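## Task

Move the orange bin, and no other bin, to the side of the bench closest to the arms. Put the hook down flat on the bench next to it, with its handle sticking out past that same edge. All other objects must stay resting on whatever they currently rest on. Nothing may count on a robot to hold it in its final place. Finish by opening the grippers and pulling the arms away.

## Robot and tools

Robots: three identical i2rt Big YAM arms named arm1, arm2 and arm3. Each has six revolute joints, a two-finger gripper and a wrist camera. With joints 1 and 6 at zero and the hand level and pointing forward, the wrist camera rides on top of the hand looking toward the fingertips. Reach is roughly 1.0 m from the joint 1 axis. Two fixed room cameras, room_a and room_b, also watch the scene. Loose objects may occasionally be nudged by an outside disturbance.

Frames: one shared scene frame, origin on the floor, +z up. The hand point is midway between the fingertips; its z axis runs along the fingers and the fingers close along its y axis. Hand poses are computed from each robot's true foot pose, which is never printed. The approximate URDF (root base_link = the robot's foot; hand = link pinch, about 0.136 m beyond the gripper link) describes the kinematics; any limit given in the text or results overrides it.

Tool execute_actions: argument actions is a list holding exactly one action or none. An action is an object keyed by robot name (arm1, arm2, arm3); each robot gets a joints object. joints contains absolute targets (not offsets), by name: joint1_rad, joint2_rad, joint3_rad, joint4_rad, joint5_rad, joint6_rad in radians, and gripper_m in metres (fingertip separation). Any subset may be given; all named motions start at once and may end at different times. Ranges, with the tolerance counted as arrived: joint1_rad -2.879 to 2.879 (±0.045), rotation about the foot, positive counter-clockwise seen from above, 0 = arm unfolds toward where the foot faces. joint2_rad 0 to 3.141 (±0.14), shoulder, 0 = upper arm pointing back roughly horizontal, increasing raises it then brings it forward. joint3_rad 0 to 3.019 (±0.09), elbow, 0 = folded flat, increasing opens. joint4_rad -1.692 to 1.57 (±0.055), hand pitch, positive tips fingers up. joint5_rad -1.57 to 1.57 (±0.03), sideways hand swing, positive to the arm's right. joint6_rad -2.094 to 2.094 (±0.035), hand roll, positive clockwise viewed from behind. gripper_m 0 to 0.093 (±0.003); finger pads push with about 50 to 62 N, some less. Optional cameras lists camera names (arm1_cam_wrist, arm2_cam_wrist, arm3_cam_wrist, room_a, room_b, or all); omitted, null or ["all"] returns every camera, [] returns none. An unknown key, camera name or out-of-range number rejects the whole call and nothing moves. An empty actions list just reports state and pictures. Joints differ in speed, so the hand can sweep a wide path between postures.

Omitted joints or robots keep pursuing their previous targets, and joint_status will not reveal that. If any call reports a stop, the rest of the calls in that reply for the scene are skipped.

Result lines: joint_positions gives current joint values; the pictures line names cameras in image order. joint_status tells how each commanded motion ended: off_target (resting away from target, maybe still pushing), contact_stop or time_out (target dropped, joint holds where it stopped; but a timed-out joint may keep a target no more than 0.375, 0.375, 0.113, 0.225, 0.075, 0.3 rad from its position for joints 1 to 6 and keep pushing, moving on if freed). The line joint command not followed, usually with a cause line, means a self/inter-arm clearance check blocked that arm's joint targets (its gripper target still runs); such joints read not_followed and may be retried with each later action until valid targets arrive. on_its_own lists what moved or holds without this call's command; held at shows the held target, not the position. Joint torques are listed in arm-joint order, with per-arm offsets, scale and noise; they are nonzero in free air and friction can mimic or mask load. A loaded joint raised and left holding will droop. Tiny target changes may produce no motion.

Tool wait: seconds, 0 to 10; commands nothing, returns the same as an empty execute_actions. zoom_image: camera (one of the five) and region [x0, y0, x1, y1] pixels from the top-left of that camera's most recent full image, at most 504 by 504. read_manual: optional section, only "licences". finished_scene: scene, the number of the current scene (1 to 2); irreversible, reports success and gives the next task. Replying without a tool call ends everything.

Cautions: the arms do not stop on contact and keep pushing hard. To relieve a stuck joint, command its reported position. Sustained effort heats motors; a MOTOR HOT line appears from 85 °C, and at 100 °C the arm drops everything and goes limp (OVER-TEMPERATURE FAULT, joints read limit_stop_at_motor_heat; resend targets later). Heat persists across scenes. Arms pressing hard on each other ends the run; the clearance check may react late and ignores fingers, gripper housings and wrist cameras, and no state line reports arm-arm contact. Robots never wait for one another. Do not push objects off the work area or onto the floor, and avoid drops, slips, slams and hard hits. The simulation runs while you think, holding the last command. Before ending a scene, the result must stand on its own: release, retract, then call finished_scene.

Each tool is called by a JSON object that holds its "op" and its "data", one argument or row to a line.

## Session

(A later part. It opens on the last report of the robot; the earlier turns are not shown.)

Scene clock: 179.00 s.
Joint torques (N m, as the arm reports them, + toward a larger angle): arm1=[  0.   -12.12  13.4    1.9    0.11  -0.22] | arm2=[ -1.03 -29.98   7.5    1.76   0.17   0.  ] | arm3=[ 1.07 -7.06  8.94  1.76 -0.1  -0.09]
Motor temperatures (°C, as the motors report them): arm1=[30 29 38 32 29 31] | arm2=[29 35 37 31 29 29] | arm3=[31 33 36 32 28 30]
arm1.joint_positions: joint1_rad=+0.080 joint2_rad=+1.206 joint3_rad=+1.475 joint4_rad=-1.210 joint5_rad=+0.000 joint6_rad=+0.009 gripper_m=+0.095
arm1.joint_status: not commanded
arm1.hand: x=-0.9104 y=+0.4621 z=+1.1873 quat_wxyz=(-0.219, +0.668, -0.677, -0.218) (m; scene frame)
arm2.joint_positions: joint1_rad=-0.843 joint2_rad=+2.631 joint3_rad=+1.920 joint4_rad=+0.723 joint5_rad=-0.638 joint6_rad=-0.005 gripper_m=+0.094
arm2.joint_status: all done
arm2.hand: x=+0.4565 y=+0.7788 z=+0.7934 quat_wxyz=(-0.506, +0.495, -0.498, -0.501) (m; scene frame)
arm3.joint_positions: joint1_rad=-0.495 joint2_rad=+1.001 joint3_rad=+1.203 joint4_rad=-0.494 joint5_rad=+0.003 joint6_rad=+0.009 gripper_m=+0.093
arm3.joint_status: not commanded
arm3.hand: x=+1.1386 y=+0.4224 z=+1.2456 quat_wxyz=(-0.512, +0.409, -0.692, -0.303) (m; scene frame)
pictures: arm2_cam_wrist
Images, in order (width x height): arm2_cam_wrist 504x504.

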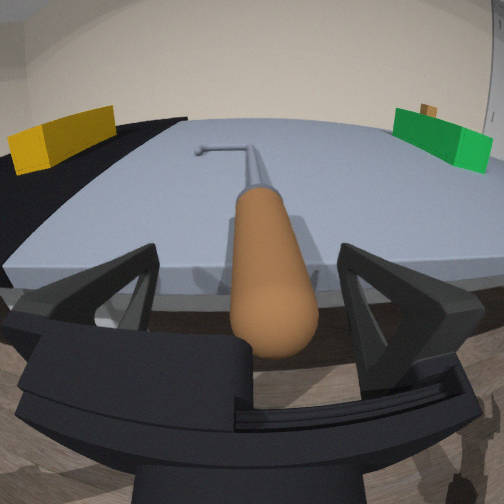

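{"op": "execute_actions", "data": {
  "actions": [
    {"arm2":{"joints":{"joint3_rad":1.912,"gripper_m":0}}}
  ],
  "cameras": []
}}

{"op": "execute_actions", "data": {
  "actions": [
    {"arm2":{"joints":{"joint6_rad":1.57}}}
  ],
  "cameras": ["arm2_cam_wrist","room_a"]
}}

Scene clock: 184.37 s.
Joint torques (N m, as the arm reports them, + toward a larger angle): arm1=[ -0.65 -11.18  13.23   1.93   0.12  -0.25] | arm2=[ -0.83 -30.1    7.44   1.7    0.12   0.  ] | arm3=[ 1.06 -6.85  8.93  1.81 -0.1  -0.09]
Motor temperatures (°C, as the motors report them): arm1=[30 29 39 32 29 31] | arm2=[29 35 37 31 29 29] | arm3=[31 33 36 32 28 30]
arm1.joint_positions: joint1_rad=+0.080 joint2_rad=+1.206 joint3_rad=+1.475 joint4_rad=-1.210 joint5_rad=+0.000 joint6_rad=+0.009 gripper_m=+0.095
arm1.joint_status: not commanded
arm1.hand: x=-0.9104 y=+0.4621 z=+1.1873 quat_wxyz=(-0.219, +0.668, -0.677, -0.218) (m; scene frame)
arm2.joint_positions: joint1_rad=-0.845 joint2_rad=+2.631 joint3_rad=+1.907 joint4_rad=+0.723 joint5_rad=-0.637 joint6_rad=-0.005 gripper_m=+0.030
arm2.joint_status: gripper_m off_target (ended at +0.030, target +0.000); the others done
arm2.hand: x=+0.4555 y=+0.7757 z=+0.7870 quat_wxyz=(-0.502, +0.495, -0.503, -0.500) (m; scene frame)
arm3.joint_positions: joint1_rad=-0.495 joint2_rad=+1.001 joint3_rad=+1.203 joint4_rad=-0.494 joint5_rad=+0.003 joint6_rad=+0.009 gripper_m=+0.093
arm3.joint_status: not commanded
arm3.hand: x=+1.1386 y=+0.4224 z=+1.2456 quat_wxyz=(-0.512, +0.409, -0.692, -0.303) (m; scene frame)
pictures: none
No camera images: the call's "cameras" was empty. Leave "cameras" out to get every camera's image.

Scene clock: 186.53 s.
Joint torques (N m, as the arm reports them, + toward a larger angle): arm1=[ -0.12 -11.9   13.24   1.74   0.1   -0.18] | arm2=[ -0.39 -29.67   7.46   1.76  -0.04   0.01] | arm3=[ 1.33 -7.11  8.99  1.69 -0.1  -0.08]
Motor temperatures (°C, as the motors report them): arm1=[30 29 39 32 29 31] | arm2=[29 35 37 31 29 29] | arm3=[31 32 36 32 28 30]
arm1.joint_positions: joint1_rad=+0.080 joint2_rad=+1.206 joint3_rad=+1.475 joint4_rad=-1.210 joint5_rad=+0.000 joint6_rad=+0.009 gripper_m=+0.095
arm1.joint_status: not commanded
arm1.hand: x=-0.9104 y=+0.4621 z=+1.1873 quat_wxyz=(-0.219, +0.668, -0.677, -0.218) (m; scene frame)
arm2.joint_positions: joint1_rad=-0.853 joint2_rad=+2.624 joint3_rad=+1.907 joint4_rad=+0.723 joint5_rad=-0.632 joint6_rad=+1.555 gripper_m=+0.030
arm2.joint_status: all done
arm2.hand: x=+0.4631 y=+0.7727 z=+0.7928 quat_wxyz=(-0.012, -0.005, -0.704, -0.710) (m; scene frame)
arm3.joint_positions: joint1_rad=-0.495 joint2_rad=+1.001 joint3_rad=+1.203 joint4_rad=-0.494 joint5_rad=+0.003 joint6_rad=+0.009 gripper_m=+0.093
arm3.joint_status: not commanded
arm3.hand: x=+1.1386 y=+0.4224 z=+1.2456 quat_wxyz=(-0.512, +0.409, -0.692, -0.303) (m; scene frame)
pictures: arm2_cam_wrist, room_a
Images, in order (width x height): arm2_cam_wrist 504x504, room_a 504x504.

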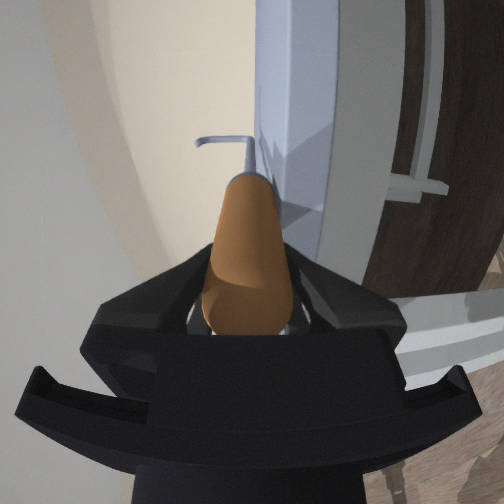

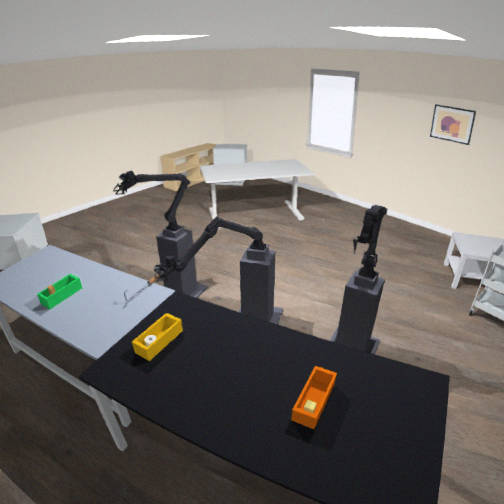

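{"op": "execute_actions", "data": {
  "actions": [
    {"arm2":{"joints":{"joint2_rad":2.33,"joint4_rad":0.47}}}
  ],
  "cameras": ["arm2_cam_wrist","room_a"]
}}

Scene clock: 192.00 s.
Joint torques (N m, as the arm reports them, + toward a larger angle): arm1=[  0.02 -11.76  13.12   1.76   0.13  -0.19] | arm2=[ -0.17 -32.48  10.88   3.01  -0.03  -0.07] | arm3=[ 1.12 -6.97  8.94  1.77 -0.08 -0.09]
Motor temperatures (°C, as the motors report them): arm1=[30 29 39 32 29 31] | arm2=[29 36 37 31 29 29] | arm3=[31 32 36 32 28 30]
arm1.joint_positions: joint1_rad=+0.080 joint2_rad=+1.206 joint3_rad=+1.475 joint4_rad=-1.210 joint5_rad=+0.000 joint6_rad=+0.009 gripper_m=+0.095
arm1.joint_status: not commanded
arm1.hand: x=-0.9104 y=+0.4621 z=+1.1873 quat_wxyz=(-0.219, +0.668, -0.677, -0.218) (m; scene frame)
arm2.joint_positions: joint1_rad=-0.853 joint2_rad=+2.370 joint3_rad=+1.870 joint4_rad=+0.445 joint5_rad=-0.633 joint6_rad=+1.563 gripper_m=+0.030
arm2.joint_status: all done
arm2.hand: x=+0.4661 y=+0.7746 z=+0.9340 quat_wxyz=(+0.005, -0.020, -0.721, -0.692) (m; scene frame)
arm3.joint_positions: joint1_rad=-0.495 joint2_rad=+1.001 joint3_rad=+1.203 joint4_rad=-0.494 joint5_rad=+0.003 joint6_rad=+0.009 gripper_m=+0.093
arm3.joint_status: not commanded
arm3.hand: x=+1.1386 y=+0.4224 z=+1.2456 quat_wxyz=(-0.512, +0.409, -0.692, -0.303) (m; scene frame)
pictures: arm2_cam_wrist, room_a
Images, in order (width x height): arm2_cam_wrist 504x504, room_a 504x504.

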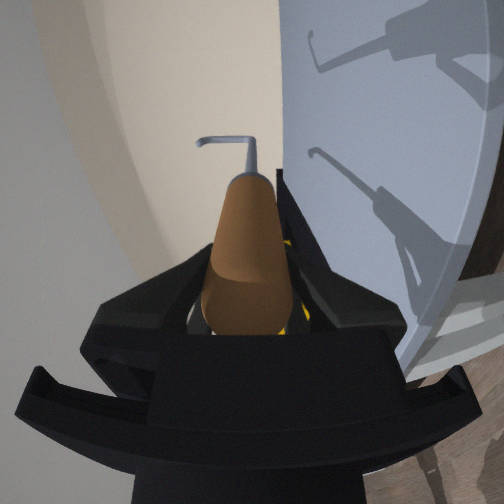

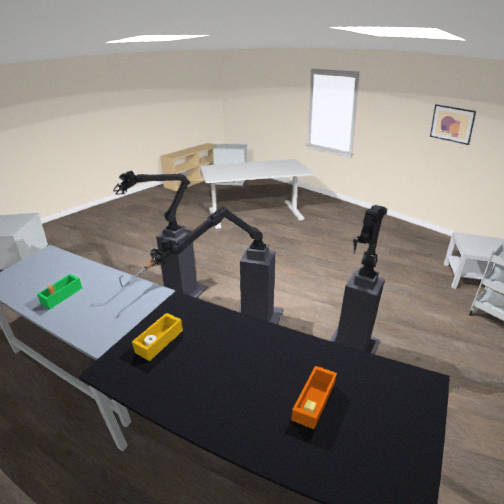

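Holds rigid. Swing.

{"op": "execute_actions", "data": {
  "actions": [
    {"arm2":{"joints":{"joint1_rad":0.444,"joint5_rad":0.645,"joint4_rad":0.52}}}
  ],
  "cameras": ["arm2_cam_wrist","room_a"]
}}

Scene clock: 198.70 s.
Joint torques (N m, as the arm reports them, + toward a larger angle): arm1=[ -0.19 -11.69  13.28   1.85   0.12  -0.2 ] | arm2=[ -0.61 -32.27  10.93   4.09   0.19  -0.1 ] | arm3=[ 1.31 -7.18  8.99  1.73 -0.1  -0.09]
Motor temperatures (°C, as the motors report them): arm1=[30 29 39 32 29 31] | arm2=[29 37 37 32 30 29] | arm3=[31 32 36 32 28 30]
arm1.joint_positions: joint1_rad=+0.080 joint2_rad=+1.206 joint3_rad=+1.475 joint4_rad=-1.210 joint5_rad=+0.000 joint6_rad=+0.009 gripper_m=+0.095
arm1.joint_status: not commanded
arm1.hand: x=-0.9104 y=+0.4621 z=+1.1873 quat_wxyz=(-0.219, +0.668, -0.677, -0.218) (m; scene frame)
arm2.joint_positions: joint1_rad=+0.446 joint2_rad=+2.372 joint3_rad=+1.870 joint4_rad=+0.466 joint5_rad=+0.643 joint6_rad=+1.567 gripper_m=+0.030
arm2.joint_status: all done
arm2.hand: x=-0.4440 y=+0.7806 z=+0.9457 quat_wxyz=(-0.006, +0.006, -0.716, -0.698) (m; scene frame)
arm3.joint_positions: joint1_rad=-0.495 joint2_rad=+1.001 joint3_rad=+1.203 joint4_rad=-0.494 joint5_rad=+0.003 joint6_rad=+0.009 gripper_m=+0.093
arm3.joint_status: not commanded
arm3.hand: x=+1.1386 y=+0.4224 z=+1.2456 quat_wxyz=(-0.512, +0.409, -0.692, -0.303) (m; scene frame)
pictures: arm2_cam_wrist, room_a
Images, in order (width x height): arm2_cam_wrist 504x504, room_a 504x504.

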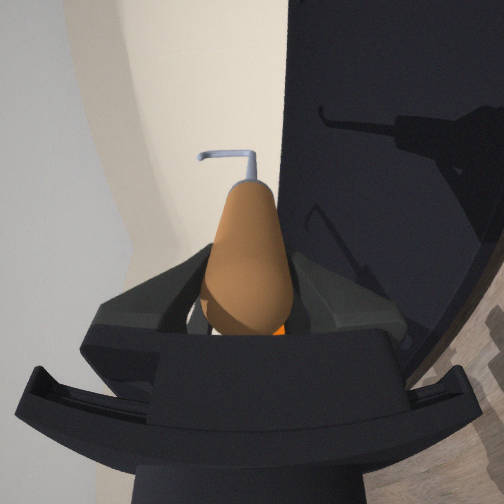

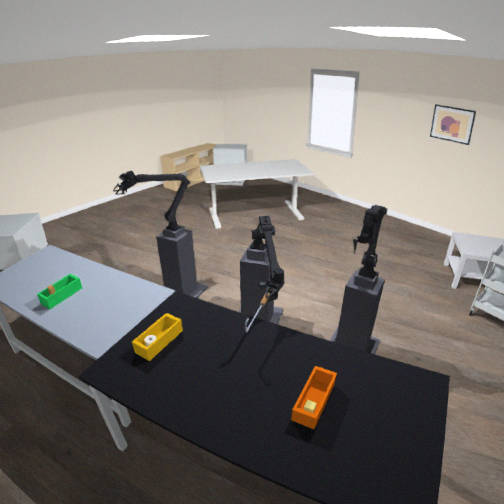

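{"op": "execute_actions", "data": {
  "actions": [
    {"arm2":{"joints":{"joint2_rad":2.54,"joint4_rad":0.75}}}
  ],
  "cameras": ["arm2_cam_wrist","room_a"]
}}

Scene clock: 207.00 s.
Joint torques (N m, as the arm reports them, + toward a larger angle): arm1=[  0.01 -11.9   13.12   1.92   0.12  -0.19] | arm2=[ -0.93 -34.54  10.15   2.87   0.14  -0.11] | arm3=[ 1.33 -6.76  9.    1.7  -0.1  -0.1 ]
Motor temperatures (°C, as the motors report them): arm1=[30 29 39 32 29 31] | arm2=[29 37 38 32 30 29] | arm3=[31 32 36 32 28 30]
arm1.joint_positions: joint1_rad=+0.080 joint2_rad=+1.206 joint3_rad=+1.475 joint4_rad=-1.210 joint5_rad=+0.000 joint6_rad=+0.009 gripper_m=+0.095
arm1.joint_status: not commanded
arm1.hand: x=-0.9104 y=+0.4621 z=+1.1873 quat_wxyz=(-0.219, +0.668, -0.677, -0.218) (m; scene frame)
arm2.joint_positions: joint1_rad=+0.446 joint2_rad=+2.605 joint3_rad=+1.868 joint4_rad=+0.724 joint5_rad=+0.644 joint6_rad=+1.568 gripper_m=+0.030
arm2.joint_status: all done
arm2.hand: x=-0.4390 y=+0.7722 z=+0.7984 quat_wxyz=(+0.000, +0.000, -0.709, -0.705) (m; scene frame)
arm3.joint_positions: joint1_rad=-0.495 joint2_rad=+1.001 joint3_rad=+1.203 joint4_rad=-0.494 joint5_rad=+0.003 joint6_rad=+0.009 gripper_m=+0.093
arm3.joint_status: not commanded
arm3.hand: x=+1.1386 y=+0.4224 z=+1.2456 quat_wxyz=(-0.512, +0.409, -0.692, -0.303) (m; scene frame)
pictures: arm2_cam_wrist, room_a
Images, in order (width x height): arm2_cam_wrist 504x504, room_a 504x504.

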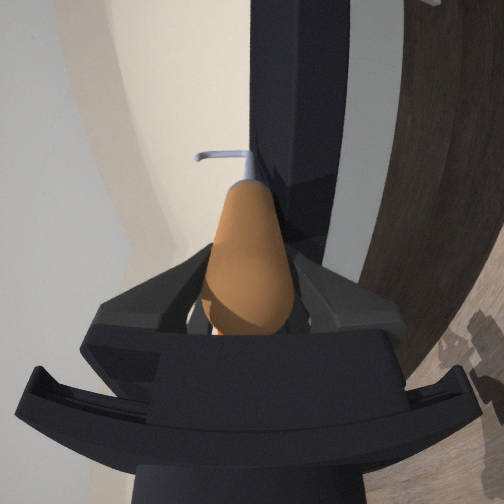

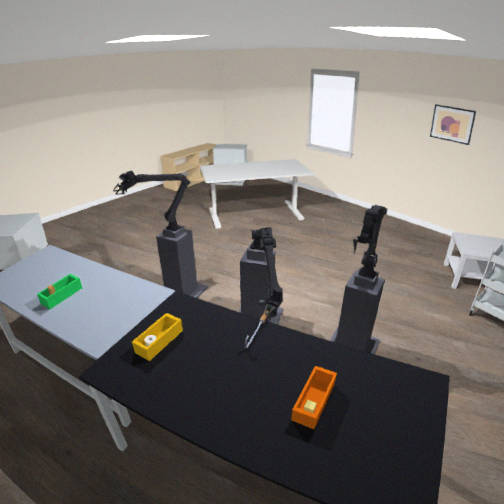

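{"op": "execute_actions", "data": {
  "actions": [
    {"arm2":{"joints":{"joint2_rad":2.575,"joint6_rad":0,"joint5_rad":0.69}}}
  ],
  "cameras": ["arm2_cam_wrist"]
}}

Scene clock: 212.53 s.
Joint torques (N m, as the arm reports them, + toward a larger angle): arm1=[ -0.06 -11.63  13.36   1.92   0.12  -0.25] | arm2=[ -0.69 -31.39  10.05   2.51   0.26  -0.17] | arm3=[ 1.12 -6.88  8.95  1.76 -0.1  -0.09]
Motor temperatures (°C, as the motors report them): arm1=[30 29 39 32 29 31] | arm2=[29 38 38 32 30 29] | arm3=[31 32 36 32 28 30]
arm1.joint_positions: joint1_rad=+0.080 joint2_rad=+1.206 joint3_rad=+1.475 joint4_rad=-1.210 joint5_rad=+0.000 joint6_rad=+0.009 gripper_m=+0.095
arm1.joint_status: not commanded
arm1.hand: x=-0.9104 y=+0.4621 z=+1.1873 quat_wxyz=(-0.219, +0.668, -0.677, -0.218) (m; scene frame)
arm2.joint_positions: joint1_rad=+0.444 joint2_rad=+2.607 joint3_rad=+1.868 joint4_rad=+0.734 joint5_rad=+0.686 joint6_rad=+0.013 gripper_m=+0.030
arm2.joint_status: all done
arm2.hand: x=-0.4303 y=+0.7728 z=+0.7991 quat_wxyz=(-0.506, +0.484, -0.516, -0.494) (m; scene frame)
arm3.joint_positions: joint1_rad=-0.495 joint2_rad=+1.001 joint3_rad=+1.203 joint4_rad=-0.494 joint5_rad=+0.003 joint6_rad=+0.009 gripper_m=+0.093
arm3.joint_status: not commanded
arm3.hand: x=+1.1386 y=+0.4224 z=+1.2456 quat_wxyz=(-0.512, +0.409, -0.692, -0.303) (m; scene frame)
pictures: arm2_cam_wrist
Images, in order (width x height): arm2_cam_wrist 504x504.

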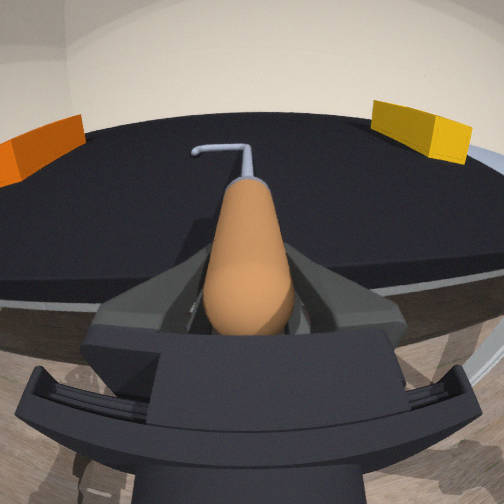

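Lower 1 cm and release.

{"op": "execute_actions", "data": {
  "actions": [
    {"arm2":{"joints":{"joint2_rad":2.595}}}
  ],
  "cameras": []
}}

{"op": "execute_actions", "data": {
  "actions": [
    {"arm2":{"joints":{"gripper_m":0.093}}}
  ],
  "cameras": ["arm2_cam_wrist"]
}}

Scene clock: 216.77 s.
Joint torques (N m, as the arm reports them, + toward a larger angle): arm1=[ -0.31 -12.2   13.19   1.71   0.08  -0.19] | arm2=[ -0.58 -29.54  10.01   2.5    0.26  -0.17] | arm3=[ 1.14 -6.82  8.94  1.76 -0.09 -0.1 ]
Motor temperatures (°C, as the motors report them): arm1=[30 29 39 32 29 31] | arm2=[29 38 38 32 30 29] | arm3=[31 32 36 32 28 30]
arm1.joint_positions: joint1_rad=+0.080 joint2_rad=+1.206 joint3_rad=+1.475 joint4_rad=-1.210 joint5_rad=+0.000 joint6_rad=+0.009 gripper_m=+0.095
arm1.joint_status: not commanded
arm1.hand: x=-0.9104 y=+0.4621 z=+1.1873 quat_wxyz=(-0.219, +0.668, -0.677, -0.218) (m; scene frame)
arm2.joint_positions: joint1_rad=+0.444 joint2_rad=+2.607 joint3_rad=+1.868 joint4_rad=+0.734 joint5_rad=+0.686 joint6_rad=+0.013 gripper_m=+0.030
arm2.joint_status: all done
arm2.hand: x=-0.4303 y=+0.7728 z=+0.7991 quat_wxyz=(-0.506, +0.484, -0.516, -0.494) (m; scene frame)
arm3.joint_positions: joint1_rad=-0.495 joint2_rad=+1.001 joint3_rad=+1.203 joint4_rad=-0.494 joint5_rad=+0.003 joint6_rad=+0.009 gripper_m=+0.093
arm3.joint_status: not commanded
arm3.hand: x=+1.1386 y=+0.4224 z=+1.2456 quat_wxyz=(-0.512, +0.409, -0.692, -0.303) (m; scene frame)
pictures: none
No camera images: the call's "cameras" was empty. Leave "cameras" out to get every camera's image.

Scene clock: 217.47 s.
Joint torques (N m, as the arm reports them, + toward a larger angle): arm1=[  0.1  -12.12  13.27   1.79   0.1   -0.21] | arm2=[ -0.95 -29.34   9.99   2.57   0.18  -0.15] | arm3=[ 1.14 -6.98  8.99  1.69 -0.07 -0.11]
Motor temperatures (°C, as the motors report them): arm1=[30 29 39 32 29 31] | arm2=[29 38 38 32 30 29] | arm3=[31 32 36 32 28 30]
arm1.joint_positions: joint1_rad=+0.080 joint2_rad=+1.206 joint3_rad=+1.475 joint4_rad=-1.210 joint5_rad=+0.000 joint6_rad=+0.009 gripper_m=+0.095
arm1.joint_status: not commanded
arm1.hand: x=-0.9104 y=+0.4621 z=+1.1873 quat_wxyz=(-0.219, +0.668, -0.677, -0.218) (m; scene frame)
arm2.joint_positions: joint1_rad=+0.444 joint2_rad=+2.607 joint3_rad=+1.868 joint4_rad=+0.734 joint5_rad=+0.688 joint6_rad=+0.009 gripper_m=+0.093
arm2.joint_status: all done
arm2.hand: x=-0.4299 y=+0.7728 z=+0.7991 quat_wxyz=(-0.507, +0.484, -0.515, -0.492) (m; scene frame)
arm3.joint_positions: joint1_rad=-0.495 joint2_rad=+1.001 joint3_rad=+1.203 joint4_rad=-0.494 joint5_rad=+0.003 joint6_rad=+0.009 gripper_m=+0.093
arm3.joint_status: not commanded
arm3.hand: x=+1.1386 y=+0.4224 z=+1.2456 quat_wxyz=(-0.512, +0.409, -0.692, -0.303) (m; scene frame)
pictures: arm2_cam_wrist
Images, in order (width x height): arm2_cam_wrist 504x504.

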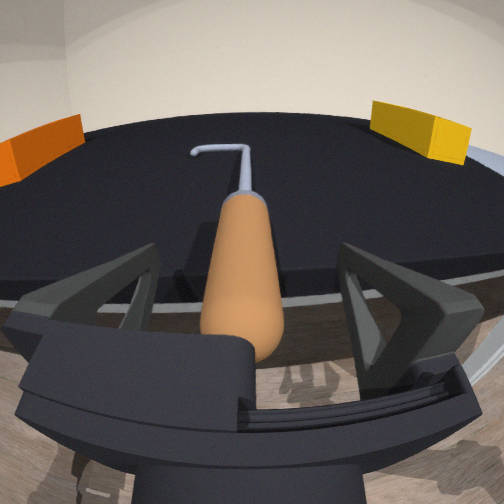

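{"op": "execute_actions", "data": {
  "actions": [
    {"arm2":{"joints":{"joint2_rad":2.2}}}
  ],
  "cameras": []
}}

{"op": "execute_actions", "data": {
  "actions": [
    {"arm2":{"joints":{"joint1_rad":-0.6,"joint2_rad":1.0,"joint3_rad":1.2,"joint4_rad":-0.5,"joint5_rad":0}}}
  ],
  "cameras": []
}}

{"op": "execute_actions", "data": {
  "actions": [
    {"arm1":{"joints":{"joint1_rad":-0.675,"joint2_rad":2.497,"joint3_rad":1.72,"joint4_rad":0.85,"joint5_rad":-0.758,"joint6_rad":0}}}
  ],
  "cameras": ["arm1_cam_wrist"]
}}

Scene clock: 227.90 s.
Joint torques (N m, as the arm reports them, + toward a larger angle): arm1=[ -0.46 -11.87  13.29   1.93   0.12  -0.19] | arm2=[ -0.68 -28.37   9.6    1.55  -0.02  -0.16] | arm3=[ 1.18 -7.16  8.99  1.74 -0.09 -0.08]
Motor temperatures (°C, as the motors report them): arm1=[30 29 39 32 29 31] | arm2=[29 38 38 32 29 29] | arm3=[31 31 37 32 28 30]
arm1.joint_positions: joint1_rad=+0.080 joint2_rad=+1.206 joint3_rad=+1.475 joint4_rad=-1.210 joint5_rad=+0.000 joint6_rad=+0.009 gripper_m=+0.095
arm1.joint_status: not commanded
arm1.hand: x=-0.9104 y=+0.4621 z=+1.1873 quat_wxyz=(-0.219, +0.668, -0.677, -0.218) (m; scene frame)
arm2.joint_positions: joint1_rad=+0.444 joint2_rad=+2.217 joint3_rad=+1.894 joint4_rad=+0.751 joint5_rad=+0.688 joint6_rad=+0.009 gripper_m=+0.093
arm2.joint_status: all done
arm2.hand: x=-0.4164 y=+0.7579 z=+1.1482 quat_wxyz=(-0.513, +0.322, -0.485, -0.631) (m; scene frame)
arm3.joint_positions: joint1_rad=-0.495 joint2_rad=+1.001 joint3_rad=+1.203 joint4_rad=-0.494 joint5_rad=+0.003 joint6_rad=+0.009 gripper_m=+0.093
arm3.joint_status: not commanded
arm3.hand: x=+1.1386 y=+0.4224 z=+1.2456 quat_wxyz=(-0.512, +0.409, -0.692, -0.303) (m; scene frame)
pictures: none
No camera images: the call's "cameras" was empty. Leave "cameras" out to get every camera's image.

Scene clock: 229.77 s.
Joint torques (N m, as the arm reports them, + toward a larger angle): arm1=[  0.16 -12.06  13.08   1.8    0.14  -0.22] | arm2=[-0.75 -8.42  9.81  1.78  0.04 -0.1 ] | arm3=[ 1.27 -6.94  8.99  1.76 -0.09 -0.08]
Motor temperatures (°C, as the motors report them): arm1=[30 29 40 32 29 31] | arm2=[29 37 38 32 30 29] | arm3=[31 31 37 32 28 30]
arm1.joint_positions: joint1_rad=+0.080 joint2_rad=+1.206 joint3_rad=+1.475 joint4_rad=-1.210 joint5_rad=+0.000 joint6_rad=+0.009 gripper_m=+0.095
arm1.joint_status: not commanded
arm1.hand: x=-0.9104 y=+0.4621 z=+1.1873 quat_wxyz=(-0.219, +0.668, -0.677, -0.218) (m; scene frame)
arm2.joint_positions: joint1_rad=-0.597 joint2_rad=+0.999 joint3_rad=+1.189 joint4_rad=-0.496 joint5_rad=+0.002 joint6_rad=+0.005 gripper_m=+0.093
arm2.joint_status: all done
arm2.hand: x=+0.1974 y=+0.4525 z=+1.2685 quat_wxyz=(-0.490, +0.441, -0.675, -0.331) (m; scene frame)
arm3.joint_positions: joint1_rad=-0.495 joint2_rad=+1.001 joint3_rad=+1.203 joint4_rad=-0.494 joint5_rad=+0.003 joint6_rad=+0.009 gripper_m=+0.093
arm3.joint_status: not commanded
arm3.hand: x=+1.1386 y=+0.4224 z=+1.2456 quat_wxyz=(-0.512, +0.409, -0.692, -0.303) (m; scene frame)
pictures: none
No camera images: the call's "cameras" was empty. Leave "cameras" out to get every camera's image.

Scene clock: 231.80 s.
Joint torques (N m, as the arm reports them, + toward a larger angle): arm1=[ -1.46 -30.21  11.37   2.27   0.09  -0.17] | arm2=[-0.84 -8.45  9.8   1.78  0.03 -0.1 ] | arm3=[ 1.31 -6.57  8.91  1.74 -0.08 -0.1 ]
Motor temperatures (°C, as the motors report them): arm1=[30 29 39 32 29 31] | arm2=[29 37 38 32 29 29] | arm3=[31 31 37 32 28 30]
arm1.joint_positions: joint1_rad=-0.669 joint2_rad=+2.509 joint3_rad=+1.691 joint4_rad=+0.834 joint5_rad=-0.757 joint6_rad=+0.006 gripper_m=+0.095
arm1.joint_status: all done
arm1.hand: x=-0.4309 y=+0.6809 z=+0.7998 quat_wxyz=(-0.504, +0.500, -0.496, -0.501) (m; scene frame)
arm2.joint_positions: joint1_rad=-0.597 joint2_rad=+0.999 joint3_rad=+1.189 joint4_rad=-0.496 joint5_rad=+0.002 joint6_rad=+0.005 gripper_m=+0.093
arm2.joint_status: not commanded
arm2.hand: x=+0.1974 y=+0.4525 z=+1.2685 quat_wxyz=(-0.490, +0.441, -0.675, -0.331) (m; scene frame)
arm3.joint_positions: joint1_rad=-0.495 joint2_rad=+1.001 joint3_rad=+1.203 joint4_rad=-0.494 joint5_rad=+0.003 joint6_rad=+0.009 gripper_m=+0.093
arm3.joint_status: not commanded
arm3.hand: x=+1.1386 y=+0.4224 z=+1.2456 quat_wxyz=(-0.512, +0.409, -0.692, -0.303) (m; scene frame)
pictures: arm1_cam_wrist
Images, in order (width x height): arm1_cam_wrist 504x504.

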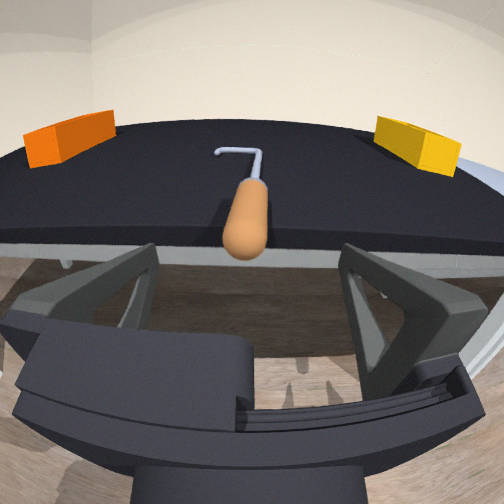

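{"op": "execute_actions", "data": {
  "actions": [
    {"arm1":{"joints":{"joint1_rad":-0.583,"joint2_rad":2.70,"joint3_rad":2.105,"joint4_rad":0.65,"joint5_rad":-0.65}}}
  ],
  "cameras": ["arm1_cam_wrist","room_a"]
}}

Scene clock: 239.90 s.
Joint torques (N m, as the arm reports them, + toward a larger angle): arm1=[ -2.49 -32.4   13.41   1.74   0.18  -0.15] | arm2=[-0.76 -8.47  9.83  1.79  0.03 -0.1 ] | arm3=[ 0.99 -6.88  9.    1.74 -0.09 -0.09]
Motor temperatures (°C, as the motors report them): arm1=[30 30 39 32 29 31] | arm2=[29 36 38 32 29 29] | arm3=[31 31 37 32 28 30]
arm1.joint_positions: joint1_rad=-0.574 joint2_rad=+2.707 joint3_rad=+2.065 joint4_rad=+0.651 joint5_rad=-0.651 joint6_rad=+0.006 gripper_m=+0.095
arm1.joint_status: all done
arm1.hand: x=-0.4357 y=+0.7804 z=+0.7771 quat_wxyz=(-0.504, +0.497, -0.501, -0.498) (m; scene frame)
arm2.joint_positions: joint1_rad=-0.597 joint2_rad=+0.999 joint3_rad=+1.189 joint4_rad=-0.496 joint5_rad=+0.002 joint6_rad=+0.005 gripper_m=+0.093
arm2.joint_status: not commanded
arm2.hand: x=+0.1974 y=+0.4525 z=+1.2685 quat_wxyz=(-0.490, +0.441, -0.675, -0.331) (m; scene frame)
arm3.joint_positions: joint1_rad=-0.495 joint2_rad=+1.001 joint3_rad=+1.203 joint4_rad=-0.494 joint5_rad=+0.003 joint6_rad=+0.009 gripper_m=+0.093
arm3.joint_status: not commanded
arm3.hand: x=+1.1386 y=+0.4224 z=+1.2456 quat_wxyz=(-0.512, +0.409, -0.692, -0.303) (m; scene frame)
pictures: arm1_cam_wrist, room_a
Images, in order (width x height): arm1_cam_wrist 504x504, room_a 504x504.

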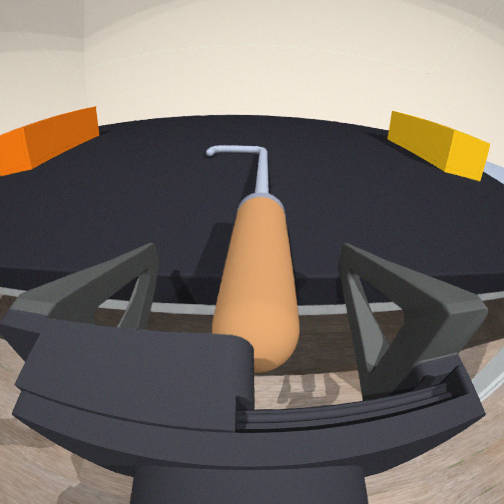

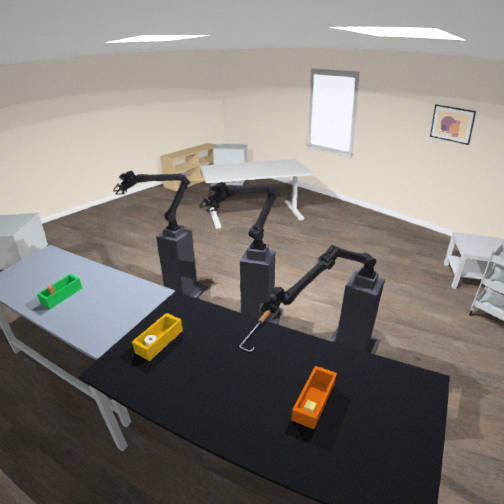

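{"op": "execute_actions", "data": {
  "actions": [
    {"arm1":{"joints":{"joint3_rad":2.05}}}
  ],
  "cameras": []
}}

{"op": "execute_actions", "data": {
  "actions": [
    {"arm1":{"joints":{"gripper_m":0}}}
  ],
  "cameras": ["arm1_cam_wrist"]
}}

Scene clock: 245.83 s.
Joint torques (N m, as the arm reports them, + toward a larger angle): arm1=[ -1.22 -31.66   9.74   1.65   0.17  -0.21] | arm2=[-0.77 -8.38  9.8   1.77  0.03 -0.1 ] | arm3=[ 1.16 -7.    8.96  1.76 -0.08 -0.1 ]
Motor temperatures (°C, as the motors report them): arm1=[30 31 39 32 29 31] | arm2=[29 35 38 31 29 29] | arm3=[31 31 37 32 28 30]
arm1.joint_positions: joint1_rad=-0.574 joint2_rad=+2.707 joint3_rad=+2.049 joint4_rad=+0.651 joint5_rad=-0.651 joint6_rad=+0.006 gripper_m=+0.095
arm1.joint_status: all done
arm1.hand: x=-0.4380 y=+0.7775 z=+0.7688 quat_wxyz=(-0.499, +0.498, -0.506, -0.498) (m; scene frame)
arm2.joint_positions: joint1_rad=-0.597 joint2_rad=+0.999 joint3_rad=+1.189 joint4_rad=-0.496 joint5_rad=+0.002 joint6_rad=+0.005 gripper_m=+0.093
arm2.joint_status: not commanded
arm2.hand: x=+0.1974 y=+0.4525 z=+1.2685 quat_wxyz=(-0.490, +0.441, -0.675, -0.331) (m; scene frame)
arm3.joint_positions: joint1_rad=-0.495 joint2_rad=+1.001 joint3_rad=+1.203 joint4_rad=-0.494 joint5_rad=+0.003 joint6_rad=+0.009 gripper_m=+0.093
arm3.joint_status: not commanded
arm3.hand: x=+1.1386 y=+0.4224 z=+1.2456 quat_wxyz=(-0.512, +0.409, -0.692, -0.303) (m; scene frame)
pictures: none
No camera images: the call's "cameras" was empty. Leave "cameras" out to get every camera's image.

Scene clock: 246.57 s.
Joint torques (N m, as the arm reports them, + toward a larger angle): arm1=[ -0.46 -32.61   9.92   1.69   0.14  -0.18] | arm2=[-0.91 -8.41  9.83  1.8   0.04 -0.1 ] | arm3=[ 1.02 -7.15  9.04  1.7  -0.1  -0.1 ]
Motor temperatures (°C, as the motors report them): arm1=[30 31 39 32 29 31] | arm2=[29 35 38 31 29 29] | arm3=[31 31 37 32 28 30]
arm1.joint_positions: joint1_rad=-0.576 joint2_rad=+2.707 joint3_rad=+2.048 joint4_rad=+0.651 joint5_rad=-0.650 joint6_rad=+0.005 gripper_m=+0.031
arm1.joint_status: gripper_m off_target (ended at +0.031, target +0.000)
arm1.hand: x=-0.4370 y=+0.7768 z=+0.7686 quat_wxyz=(-0.499, +0.497, -0.507, -0.497) (m; scene frame)
arm2.joint_positions: joint1_rad=-0.597 joint2_rad=+0.999 joint3_rad=+1.189 joint4_rad=-0.496 joint5_rad=+0.002 joint6_rad=+0.005 gripper_m=+0.093
arm2.joint_status: not commanded
arm2.hand: x=+0.1974 y=+0.4525 z=+1.2685 quat_wxyz=(-0.490, +0.441, -0.675, -0.331) (m; scene frame)
arm3.joint_positions: joint1_rad=-0.495 joint2_rad=+1.001 joint3_rad=+1.203 joint4_rad=-0.494 joint5_rad=+0.003 joint6_rad=+0.009 gripper_m=+0.093
arm3.joint_status: not commanded
arm3.hand: x=+1.1386 y=+0.4224 z=+1.2456 quat_wxyz=(-0.512, +0.409, -0.692, -0.303) (m; scene frame)
pictures: arm1_cam_wrist
Images, in order (width x height): arm1_cam_wrist 504x504.

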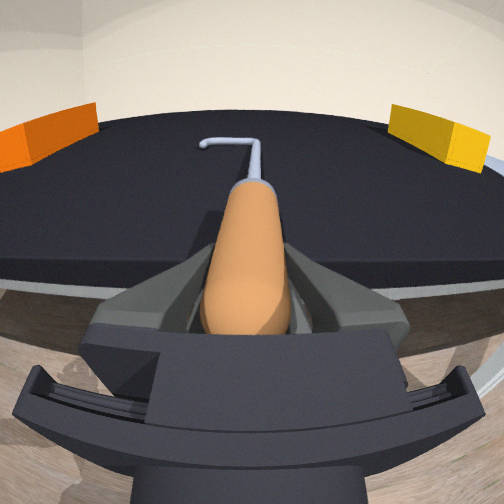

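{"op": "execute_actions", "data": {
  "actions": [
    {"arm1":{"joints":{"joint6_rad":-0.8,"joint2_rad":2.61,"joint3_rad":2.08,"joint4_rad":0.6}}}
  ],
  "cameras": ["arm1_cam_wrist"]
}}

{"op": "execute_actions", "data": {
  "actions": [
    {"arm1":{"joints":{"joint6_rad":-1.57,"joint2_rad":2.55,"joint3_rad":2.09,"joint4_rad":0.57}}}
  ],
  "cameras": ["arm1_cam_wrist","room_a"]
}}

Scene clock: 255.50 s.
Joint torques (N m, as the arm reports them, + toward a larger angle): arm1=[ -1.45 -35.72  12.84   2.07   0.25  -0.28] | arm2=[-0.94 -8.54  9.86  1.79  0.03 -0.1 ] | arm3=[ 1.26 -6.95  8.98  1.85 -0.1  -0.09]
Motor temperatures (°C, as the motors report them): arm1=[30 32 39 32 29 31] | arm2=[29 35 38 31 29 29] | arm3=[31 31 37 32 28 30]
arm1.joint_positions: joint1_rad=-0.576 joint2_rad=+2.647 joint3_rad=+2.048 joint4_rad=+0.590 joint5_rad=-0.653 joint6_rad=-0.778 gripper_m=+0.031
arm1.joint_status: all done
arm1.hand: x=-0.4332 y=+0.7824 z=+0.8089 quat_wxyz=(-0.650, +0.654, -0.279, -0.270) (m; scene frame)
arm2.joint_positions: joint1_rad=-0.597 joint2_rad=+0.999 joint3_rad=+1.189 joint4_rad=-0.496 joint5_rad=+0.002 joint6_rad=+0.005 gripper_m=+0.093
arm2.joint_status: not commanded
arm2.hand: x=+0.1974 y=+0.4525 z=+1.2685 quat_wxyz=(-0.490, +0.441, -0.675, -0.331) (m; scene frame)
arm3.joint_positions: joint1_rad=-0.495 joint2_rad=+1.001 joint3_rad=+1.203 joint4_rad=-0.494 joint5_rad=+0.003 joint6_rad=+0.009 gripper_m=+0.093
arm3.joint_status: not commanded
arm3.hand: x=+1.1386 y=+0.4224 z=+1.2456 quat_wxyz=(-0.512, +0.409, -0.692, -0.303) (m; scene frame)
pictures: arm1_cam_wrist
Images, in order (width x height): arm1_cam_wrist 504x504.

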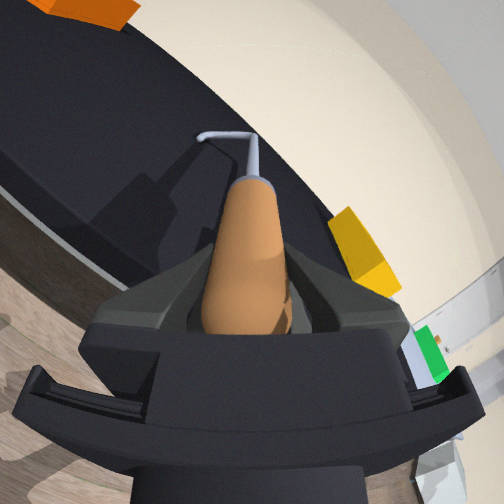

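Scene clock: 257.23 s.
Joint torques (N m, as the arm reports them, + toward a larger angle): arm1=[ -0.74 -37.17  14.02   2.68   0.18  -0.2 ] | arm2=[-0.86 -8.5   9.77  1.82  0.04 -0.11] | arm3=[ 1.17 -6.99  8.95  1.81 -0.1  -0.08]
Motor temperatures (°C, as the motors report them): arm1=[30 32 39 32 29 31] | arm2=[29 35 38 31 29 29] | arm3=[31 31 37 32 28 30]
arm1.joint_positions: joint1_rad=-0.576 joint2_rad=+2.600 joint3_rad=+2.048 joint4_rad=+0.547 joint5_rad=-0.651 joint6_rad=-1.557 gripper_m=+0.031
arm1.joint_status: all done
arm1.hand: x=-0.4304 y=+0.7852 z=+0.8423 quat_wxyz=(-0.705, +0.709, -0.009, -0.001) (m; scene frame)
arm2.joint_positions: joint1_rad=-0.597 joint2_rad=+0.999 joint3_rad=+1.189 joint4_rad=-0.496 joint5_rad=+0.002 joint6_rad=+0.005 gripper_m=+0.093
arm2.joint_status: not commanded
arm2.hand: x=+0.1974 y=+0.4525 z=+1.2685 quat_wxyz=(-0.490, +0.441, -0.675, -0.331) (m; scene frame)
arm3.joint_positions: joint1_rad=-0.495 joint2_rad=+1.001 joint3_rad=+1.203 joint4_rad=-0.494 joint5_rad=+0.003 joint6_rad=+0.009 gripper_m=+0.093
arm3.joint_status: not commanded
arm3.hand: x=+1.1386 y=+0.4224 z=+1.2456 quat_wxyz=(-0.512, +0.409, -0.692, -0.303) (m; scene frame)
pictures: arm1_cam_wrist, room_a
Images, in order (width x height): arm1_cam_wrist 504x504, room_a 504x504.

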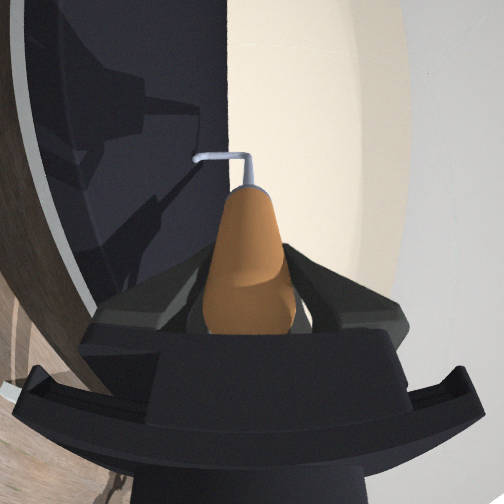

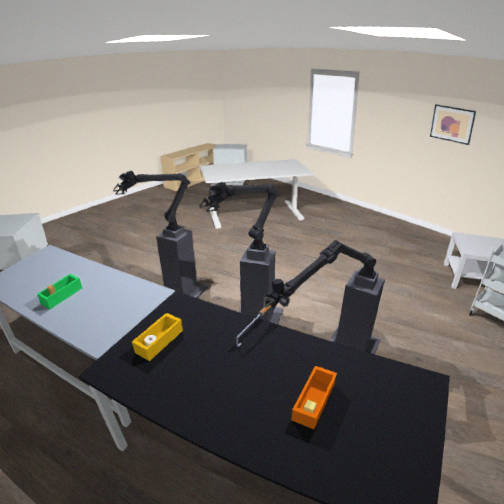

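{"op": "execute_actions", "data": {
  "actions": [
    {"arm1":{"joints":{"joint2_rad":2.33,"joint4_rad":0.38}}}
  ],
  "cameras": []
}}

{"op": "execute_actions", "data": {
  "actions": [
    {"arm1":{"joints":{"joint1_rad":0.11,"joint2_rad":2.0,"joint3_rad":1.4,"joint4_rad":0.72,"joint5_rad":0}}}
  ],
  "cameras": ["arm1_cam_wrist","room_a","room_b"]
}}

Scene clock: 265.70 s.
Joint torques (N m, as the arm reports them, + toward a larger angle): arm1=[ -0.27 -32.71  15.61   2.63   0.13  -0.13] | arm2=[-0.94 -8.32  9.81  1.83  0.04 -0.1 ] | arm3=[ 0.98 -7.09  8.97  1.78 -0.09 -0.1 ]
Motor temperatures (°C, as the motors report them): arm1=[30 33 40 32 29 31] | arm2=[29 34 39 31 29 29] | arm3=[31 31 37 32 28 30]
arm1.joint_positions: joint1_rad=-0.576 joint2_rad=+2.356 joint3_rad=+2.043 joint4_rad=+0.354 joint5_rad=-0.650 joint6_rad=-1.561 gripper_m=+0.031
arm1.joint_status: all done
arm1.hand: x=-0.4341 y=+0.7811 z=+1.0168 quat_wxyz=(-0.718, +0.696, +0.002, +0.010) (m; scene frame)
arm2.joint_positions: joint1_rad=-0.597 joint2_rad=+0.999 joint3_rad=+1.189 joint4_rad=-0.496 joint5_rad=+0.002 joint6_rad=+0.005 gripper_m=+0.093
arm2.joint_status: not commanded
arm2.hand: x=+0.1974 y=+0.4525 z=+1.2685 quat_wxyz=(-0.490, +0.441, -0.675, -0.331) (m; scene frame)
arm3.joint_positions: joint1_rad=-0.495 joint2_rad=+1.001 joint3_rad=+1.203 joint4_rad=-0.494 joint5_rad=+0.003 joint6_rad=+0.009 gripper_m=+0.093
arm3.joint_status: not commanded
arm3.hand: x=+1.1386 y=+0.4224 z=+1.2456 quat_wxyz=(-0.512, +0.409, -0.692, -0.303) (m; scene frame)
pictures: none
No camera images: the call's "cameras" was empty. Leave "cameras" out to get every camera's image.

Scene clock: 267.87 s.
Joint torques (N m, as the arm reports them, + toward a larger angle): arm1=[ -0.58 -29.57  13.81   3.57   0.06   0.13] | arm2=[-0.93 -8.5   9.85  1.8   0.04 -0.11] | arm3=[ 1.2  -7.    8.94  1.75 -0.08 -0.09]
Motor temperatures (°C, as the motors report them): arm1=[30 33 40 32 29 31] | arm2=[29 34 39 31 29 29] | arm3=[31 31 37 32 28 30]
arm1.joint_positions: joint1_rad=+0.108 joint2_rad=+2.049 joint3_rad=+1.352 joint4_rad=+0.674 joint5_rad=+0.000 joint6_rad=-1.593 gripper_m=+0.031
arm1.joint_status: all done
arm1.hand: x=-0.9302 y=+0.7935 z=+0.9594 quat_wxyz=(-0.698, +0.716, +0.017, +0.001) (m; scene frame)
arm2.joint_positions: joint1_rad=-0.597 joint2_rad=+0.999 joint3_rad=+1.189 joint4_rad=-0.496 joint5_rad=+0.002 joint6_rad=+0.005 gripper_m=+0.093
arm2.joint_status: not commanded
arm2.hand: x=+0.1974 y=+0.4525 z=+1.2685 quat_wxyz=(-0.490, +0.441, -0.675, -0.331) (m; scene frame)
arm3.joint_positions: joint1_rad=-0.495 joint2_rad=+1.001 joint3_rad=+1.203 joint4_rad=-0.494 joint5_rad=+0.003 joint6_rad=+0.009 gripper_m=+0.093
arm3.joint_status: not commanded
arm3.hand: x=+1.1386 y=+0.4224 z=+1.2456 quat_wxyz=(-0.512, +0.409, -0.692, -0.303) (m; scene frame)
pictures: arm1_cam_wrist, room_a, room_b
Images, in order (width x height): arm1_cam_wrist 504x504, room_a 504x504, room_b 504x504.

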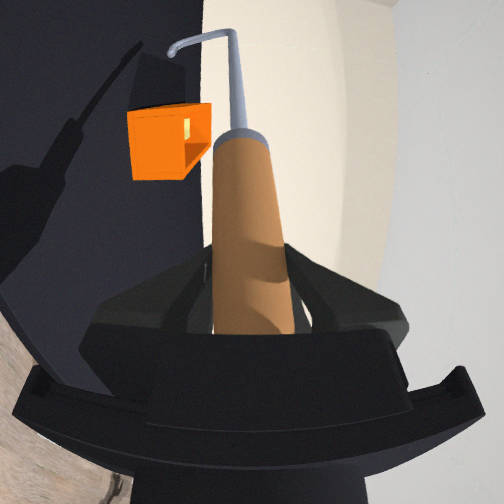

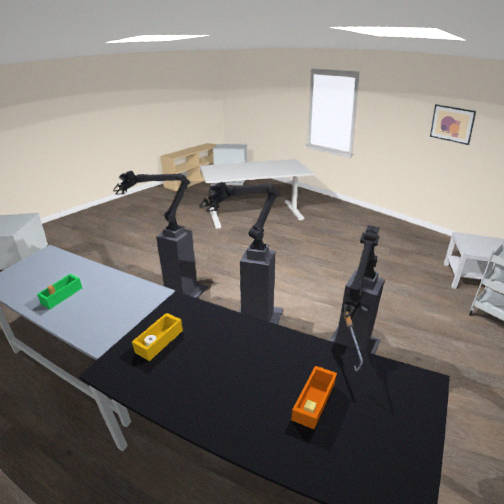

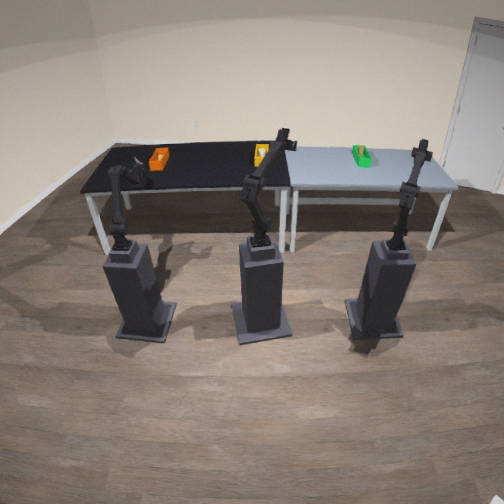

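{"op": "execute_actions", "data": {
  "actions": [
    {"arm1":{"joints":{"joint1_rad":0.2,"joint2_rad":2.13,"joint3_rad":1.64,"joint4_rad":0.62,"joint5_rad":0.6,"joint6_rad":-1.57}}}
  ],
  "cameras": ["arm1_cam_wrist","room_a","room_b"]
}}

{"op": "zoom_image", "data": {
  "camera": "room_a",
  "region": [260, 280, 420, 440]
}}

Scene clock: 282.20 s.
Joint torques (N m, as the arm reports them, + toward a larger angle): arm1=[ -1.85 -30.81  17.98   3.15   0.35   0.12] | arm2=[-0.86 -8.55  9.8   1.83  0.04 -0.09] | arm3=[ 1.11 -6.89  8.91  1.8  -0.09 -0.09]
Motor temperatures (°C, as the motors report them): arm1=[30 33 41 32 29 31] | arm2=[29 34 39 31 29 29] | arm3=[31 31 37 32 28 30]
arm1.joint_positions: joint1_rad=+0.206 joint2_rad=+2.172 joint3_rad=+1.551 joint4_rad=+0.586 joint5_rad=+0.597 joint6_rad=-1.594 gripper_m=+0.031
arm1.joint_status: all done
arm1.hand: x=-0.9141 y=+0.8230 z=+0.9488 quat_wxyz=(-0.672, +0.701, -0.154, +0.180) (m; scene frame)
arm2.joint_positions: joint1_rad=-0.597 joint2_rad=+0.999 joint3_rad=+1.189 joint4_rad=-0.496 joint5_rad=+0.002 joint6_rad=+0.005 gripper_m=+0.093
arm2.joint_status: not commanded
arm2.hand: x=+0.1974 y=+0.4525 z=+1.2685 quat_wxyz=(-0.490, +0.441, -0.675, -0.331) (m; scene frame)
arm3.joint_positions: joint1_rad=-0.495 joint2_rad=+1.001 joint3_rad=+1.203 joint4_rad=-0.494 joint5_rad=+0.003 joint6_rad=+0.009 gripper_m=+0.093
arm3.joint_status: not commanded
arm3.hand: x=+1.1386 y=+0.4224 z=+1.2456 quat_wxyz=(-0.512, +0.409, -0.692, -0.303) (m; scene frame)
pictures: arm1_cam_wrist, room_a, room_b
Images, in order (width x height): arm1_cam_wrist 504x504, room_a 504x504, room_b 504x504.

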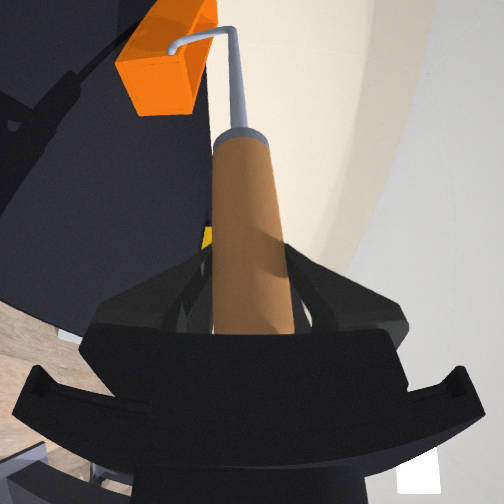

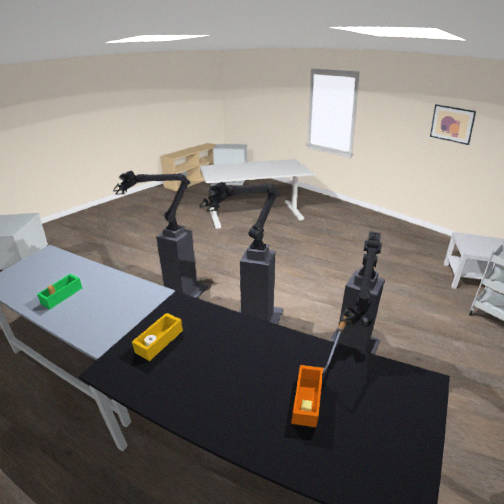

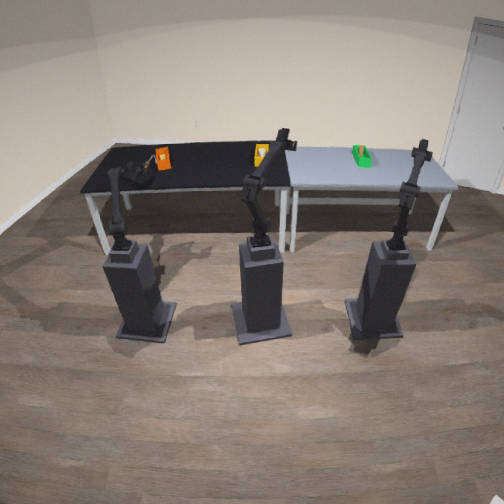

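Region (260, 280, 420, 440) of room_a's 504x504 image, scaled by 3.150, with more detail than that image has.

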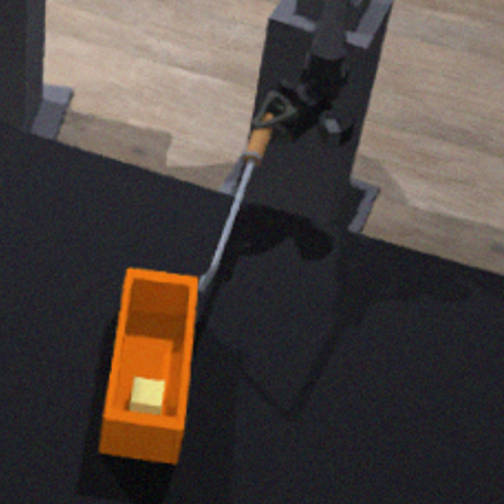

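{"op": "execute_actions", "data": {
  "actions": [
    {"arm1":{"joints":{"joint2_rad":2.02,"joint3_rad":1.66}}}
  ],
  "cameras": ["arm1_cam_wrist"]
}}

Scene clock: 295.87 s.
Joint torques (N m, as the arm reports them, + toward a larger angle): arm1=[ -1.11 -30.09  17.45   3.36   0.1    0.22] | arm2=[-0.76 -8.35  9.82  1.79  0.04 -0.1 ] | arm3=[ 1.01 -7.12  9.    1.81 -0.07 -0.1 ]
Motor temperatures (°C, as the motors report them): arm1=[30 34 44 32 29 31] | arm2=[29 34 39 31 29 29] | arm3=[31 31 37 32 28 30]
arm1.joint_positions: joint1_rad=+0.206 joint2_rad=+2.054 joint3_rad=+1.586 joint4_rad=+0.581 joint5_rad=+0.599 joint6_rad=-1.598 gripper_m=+0.031
arm1.joint_status: all done
arm1.hand: x=-0.9134 y=+0.8180 z=+1.0611 quat_wxyz=(-0.721, +0.651, -0.172, +0.164) (m; scene frame)
arm2.joint_positions: joint1_rad=-0.597 joint2_rad=+0.999 joint3_rad=+1.189 joint4_rad=-0.496 joint5_rad=+0.002 joint6_rad=+0.005 gripper_m=+0.093
arm2.joint_status: not commanded
arm2.hand: x=+0.1974 y=+0.4525 z=+1.2685 quat_wxyz=(-0.490, +0.441, -0.675, -0.331) (m; scene frame)
arm3.joint_positions: joint1_rad=-0.495 joint2_rad=+1.001 joint3_rad=+1.203 joint4_rad=-0.494 joint5_rad=+0.003 joint6_rad=+0.009 gripper_m=+0.093
arm3.joint_status: not commanded
arm3.hand: x=+1.1386 y=+0.4224 z=+1.2456 quat_wxyz=(-0.512, +0.409, -0.692, -0.303) (m; scene frame)
pictures: arm1_cam_wrist
Images, in order (width x height): arm1_cam_wrist 504x504.

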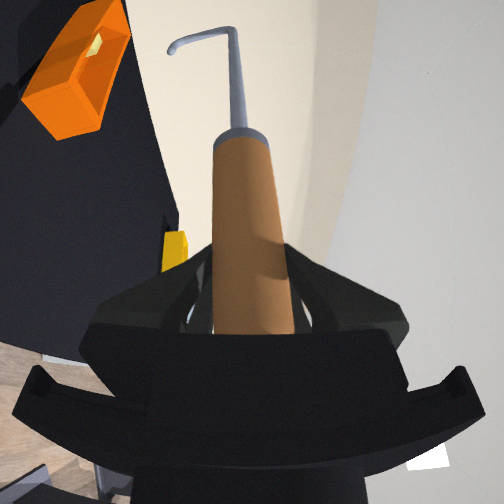

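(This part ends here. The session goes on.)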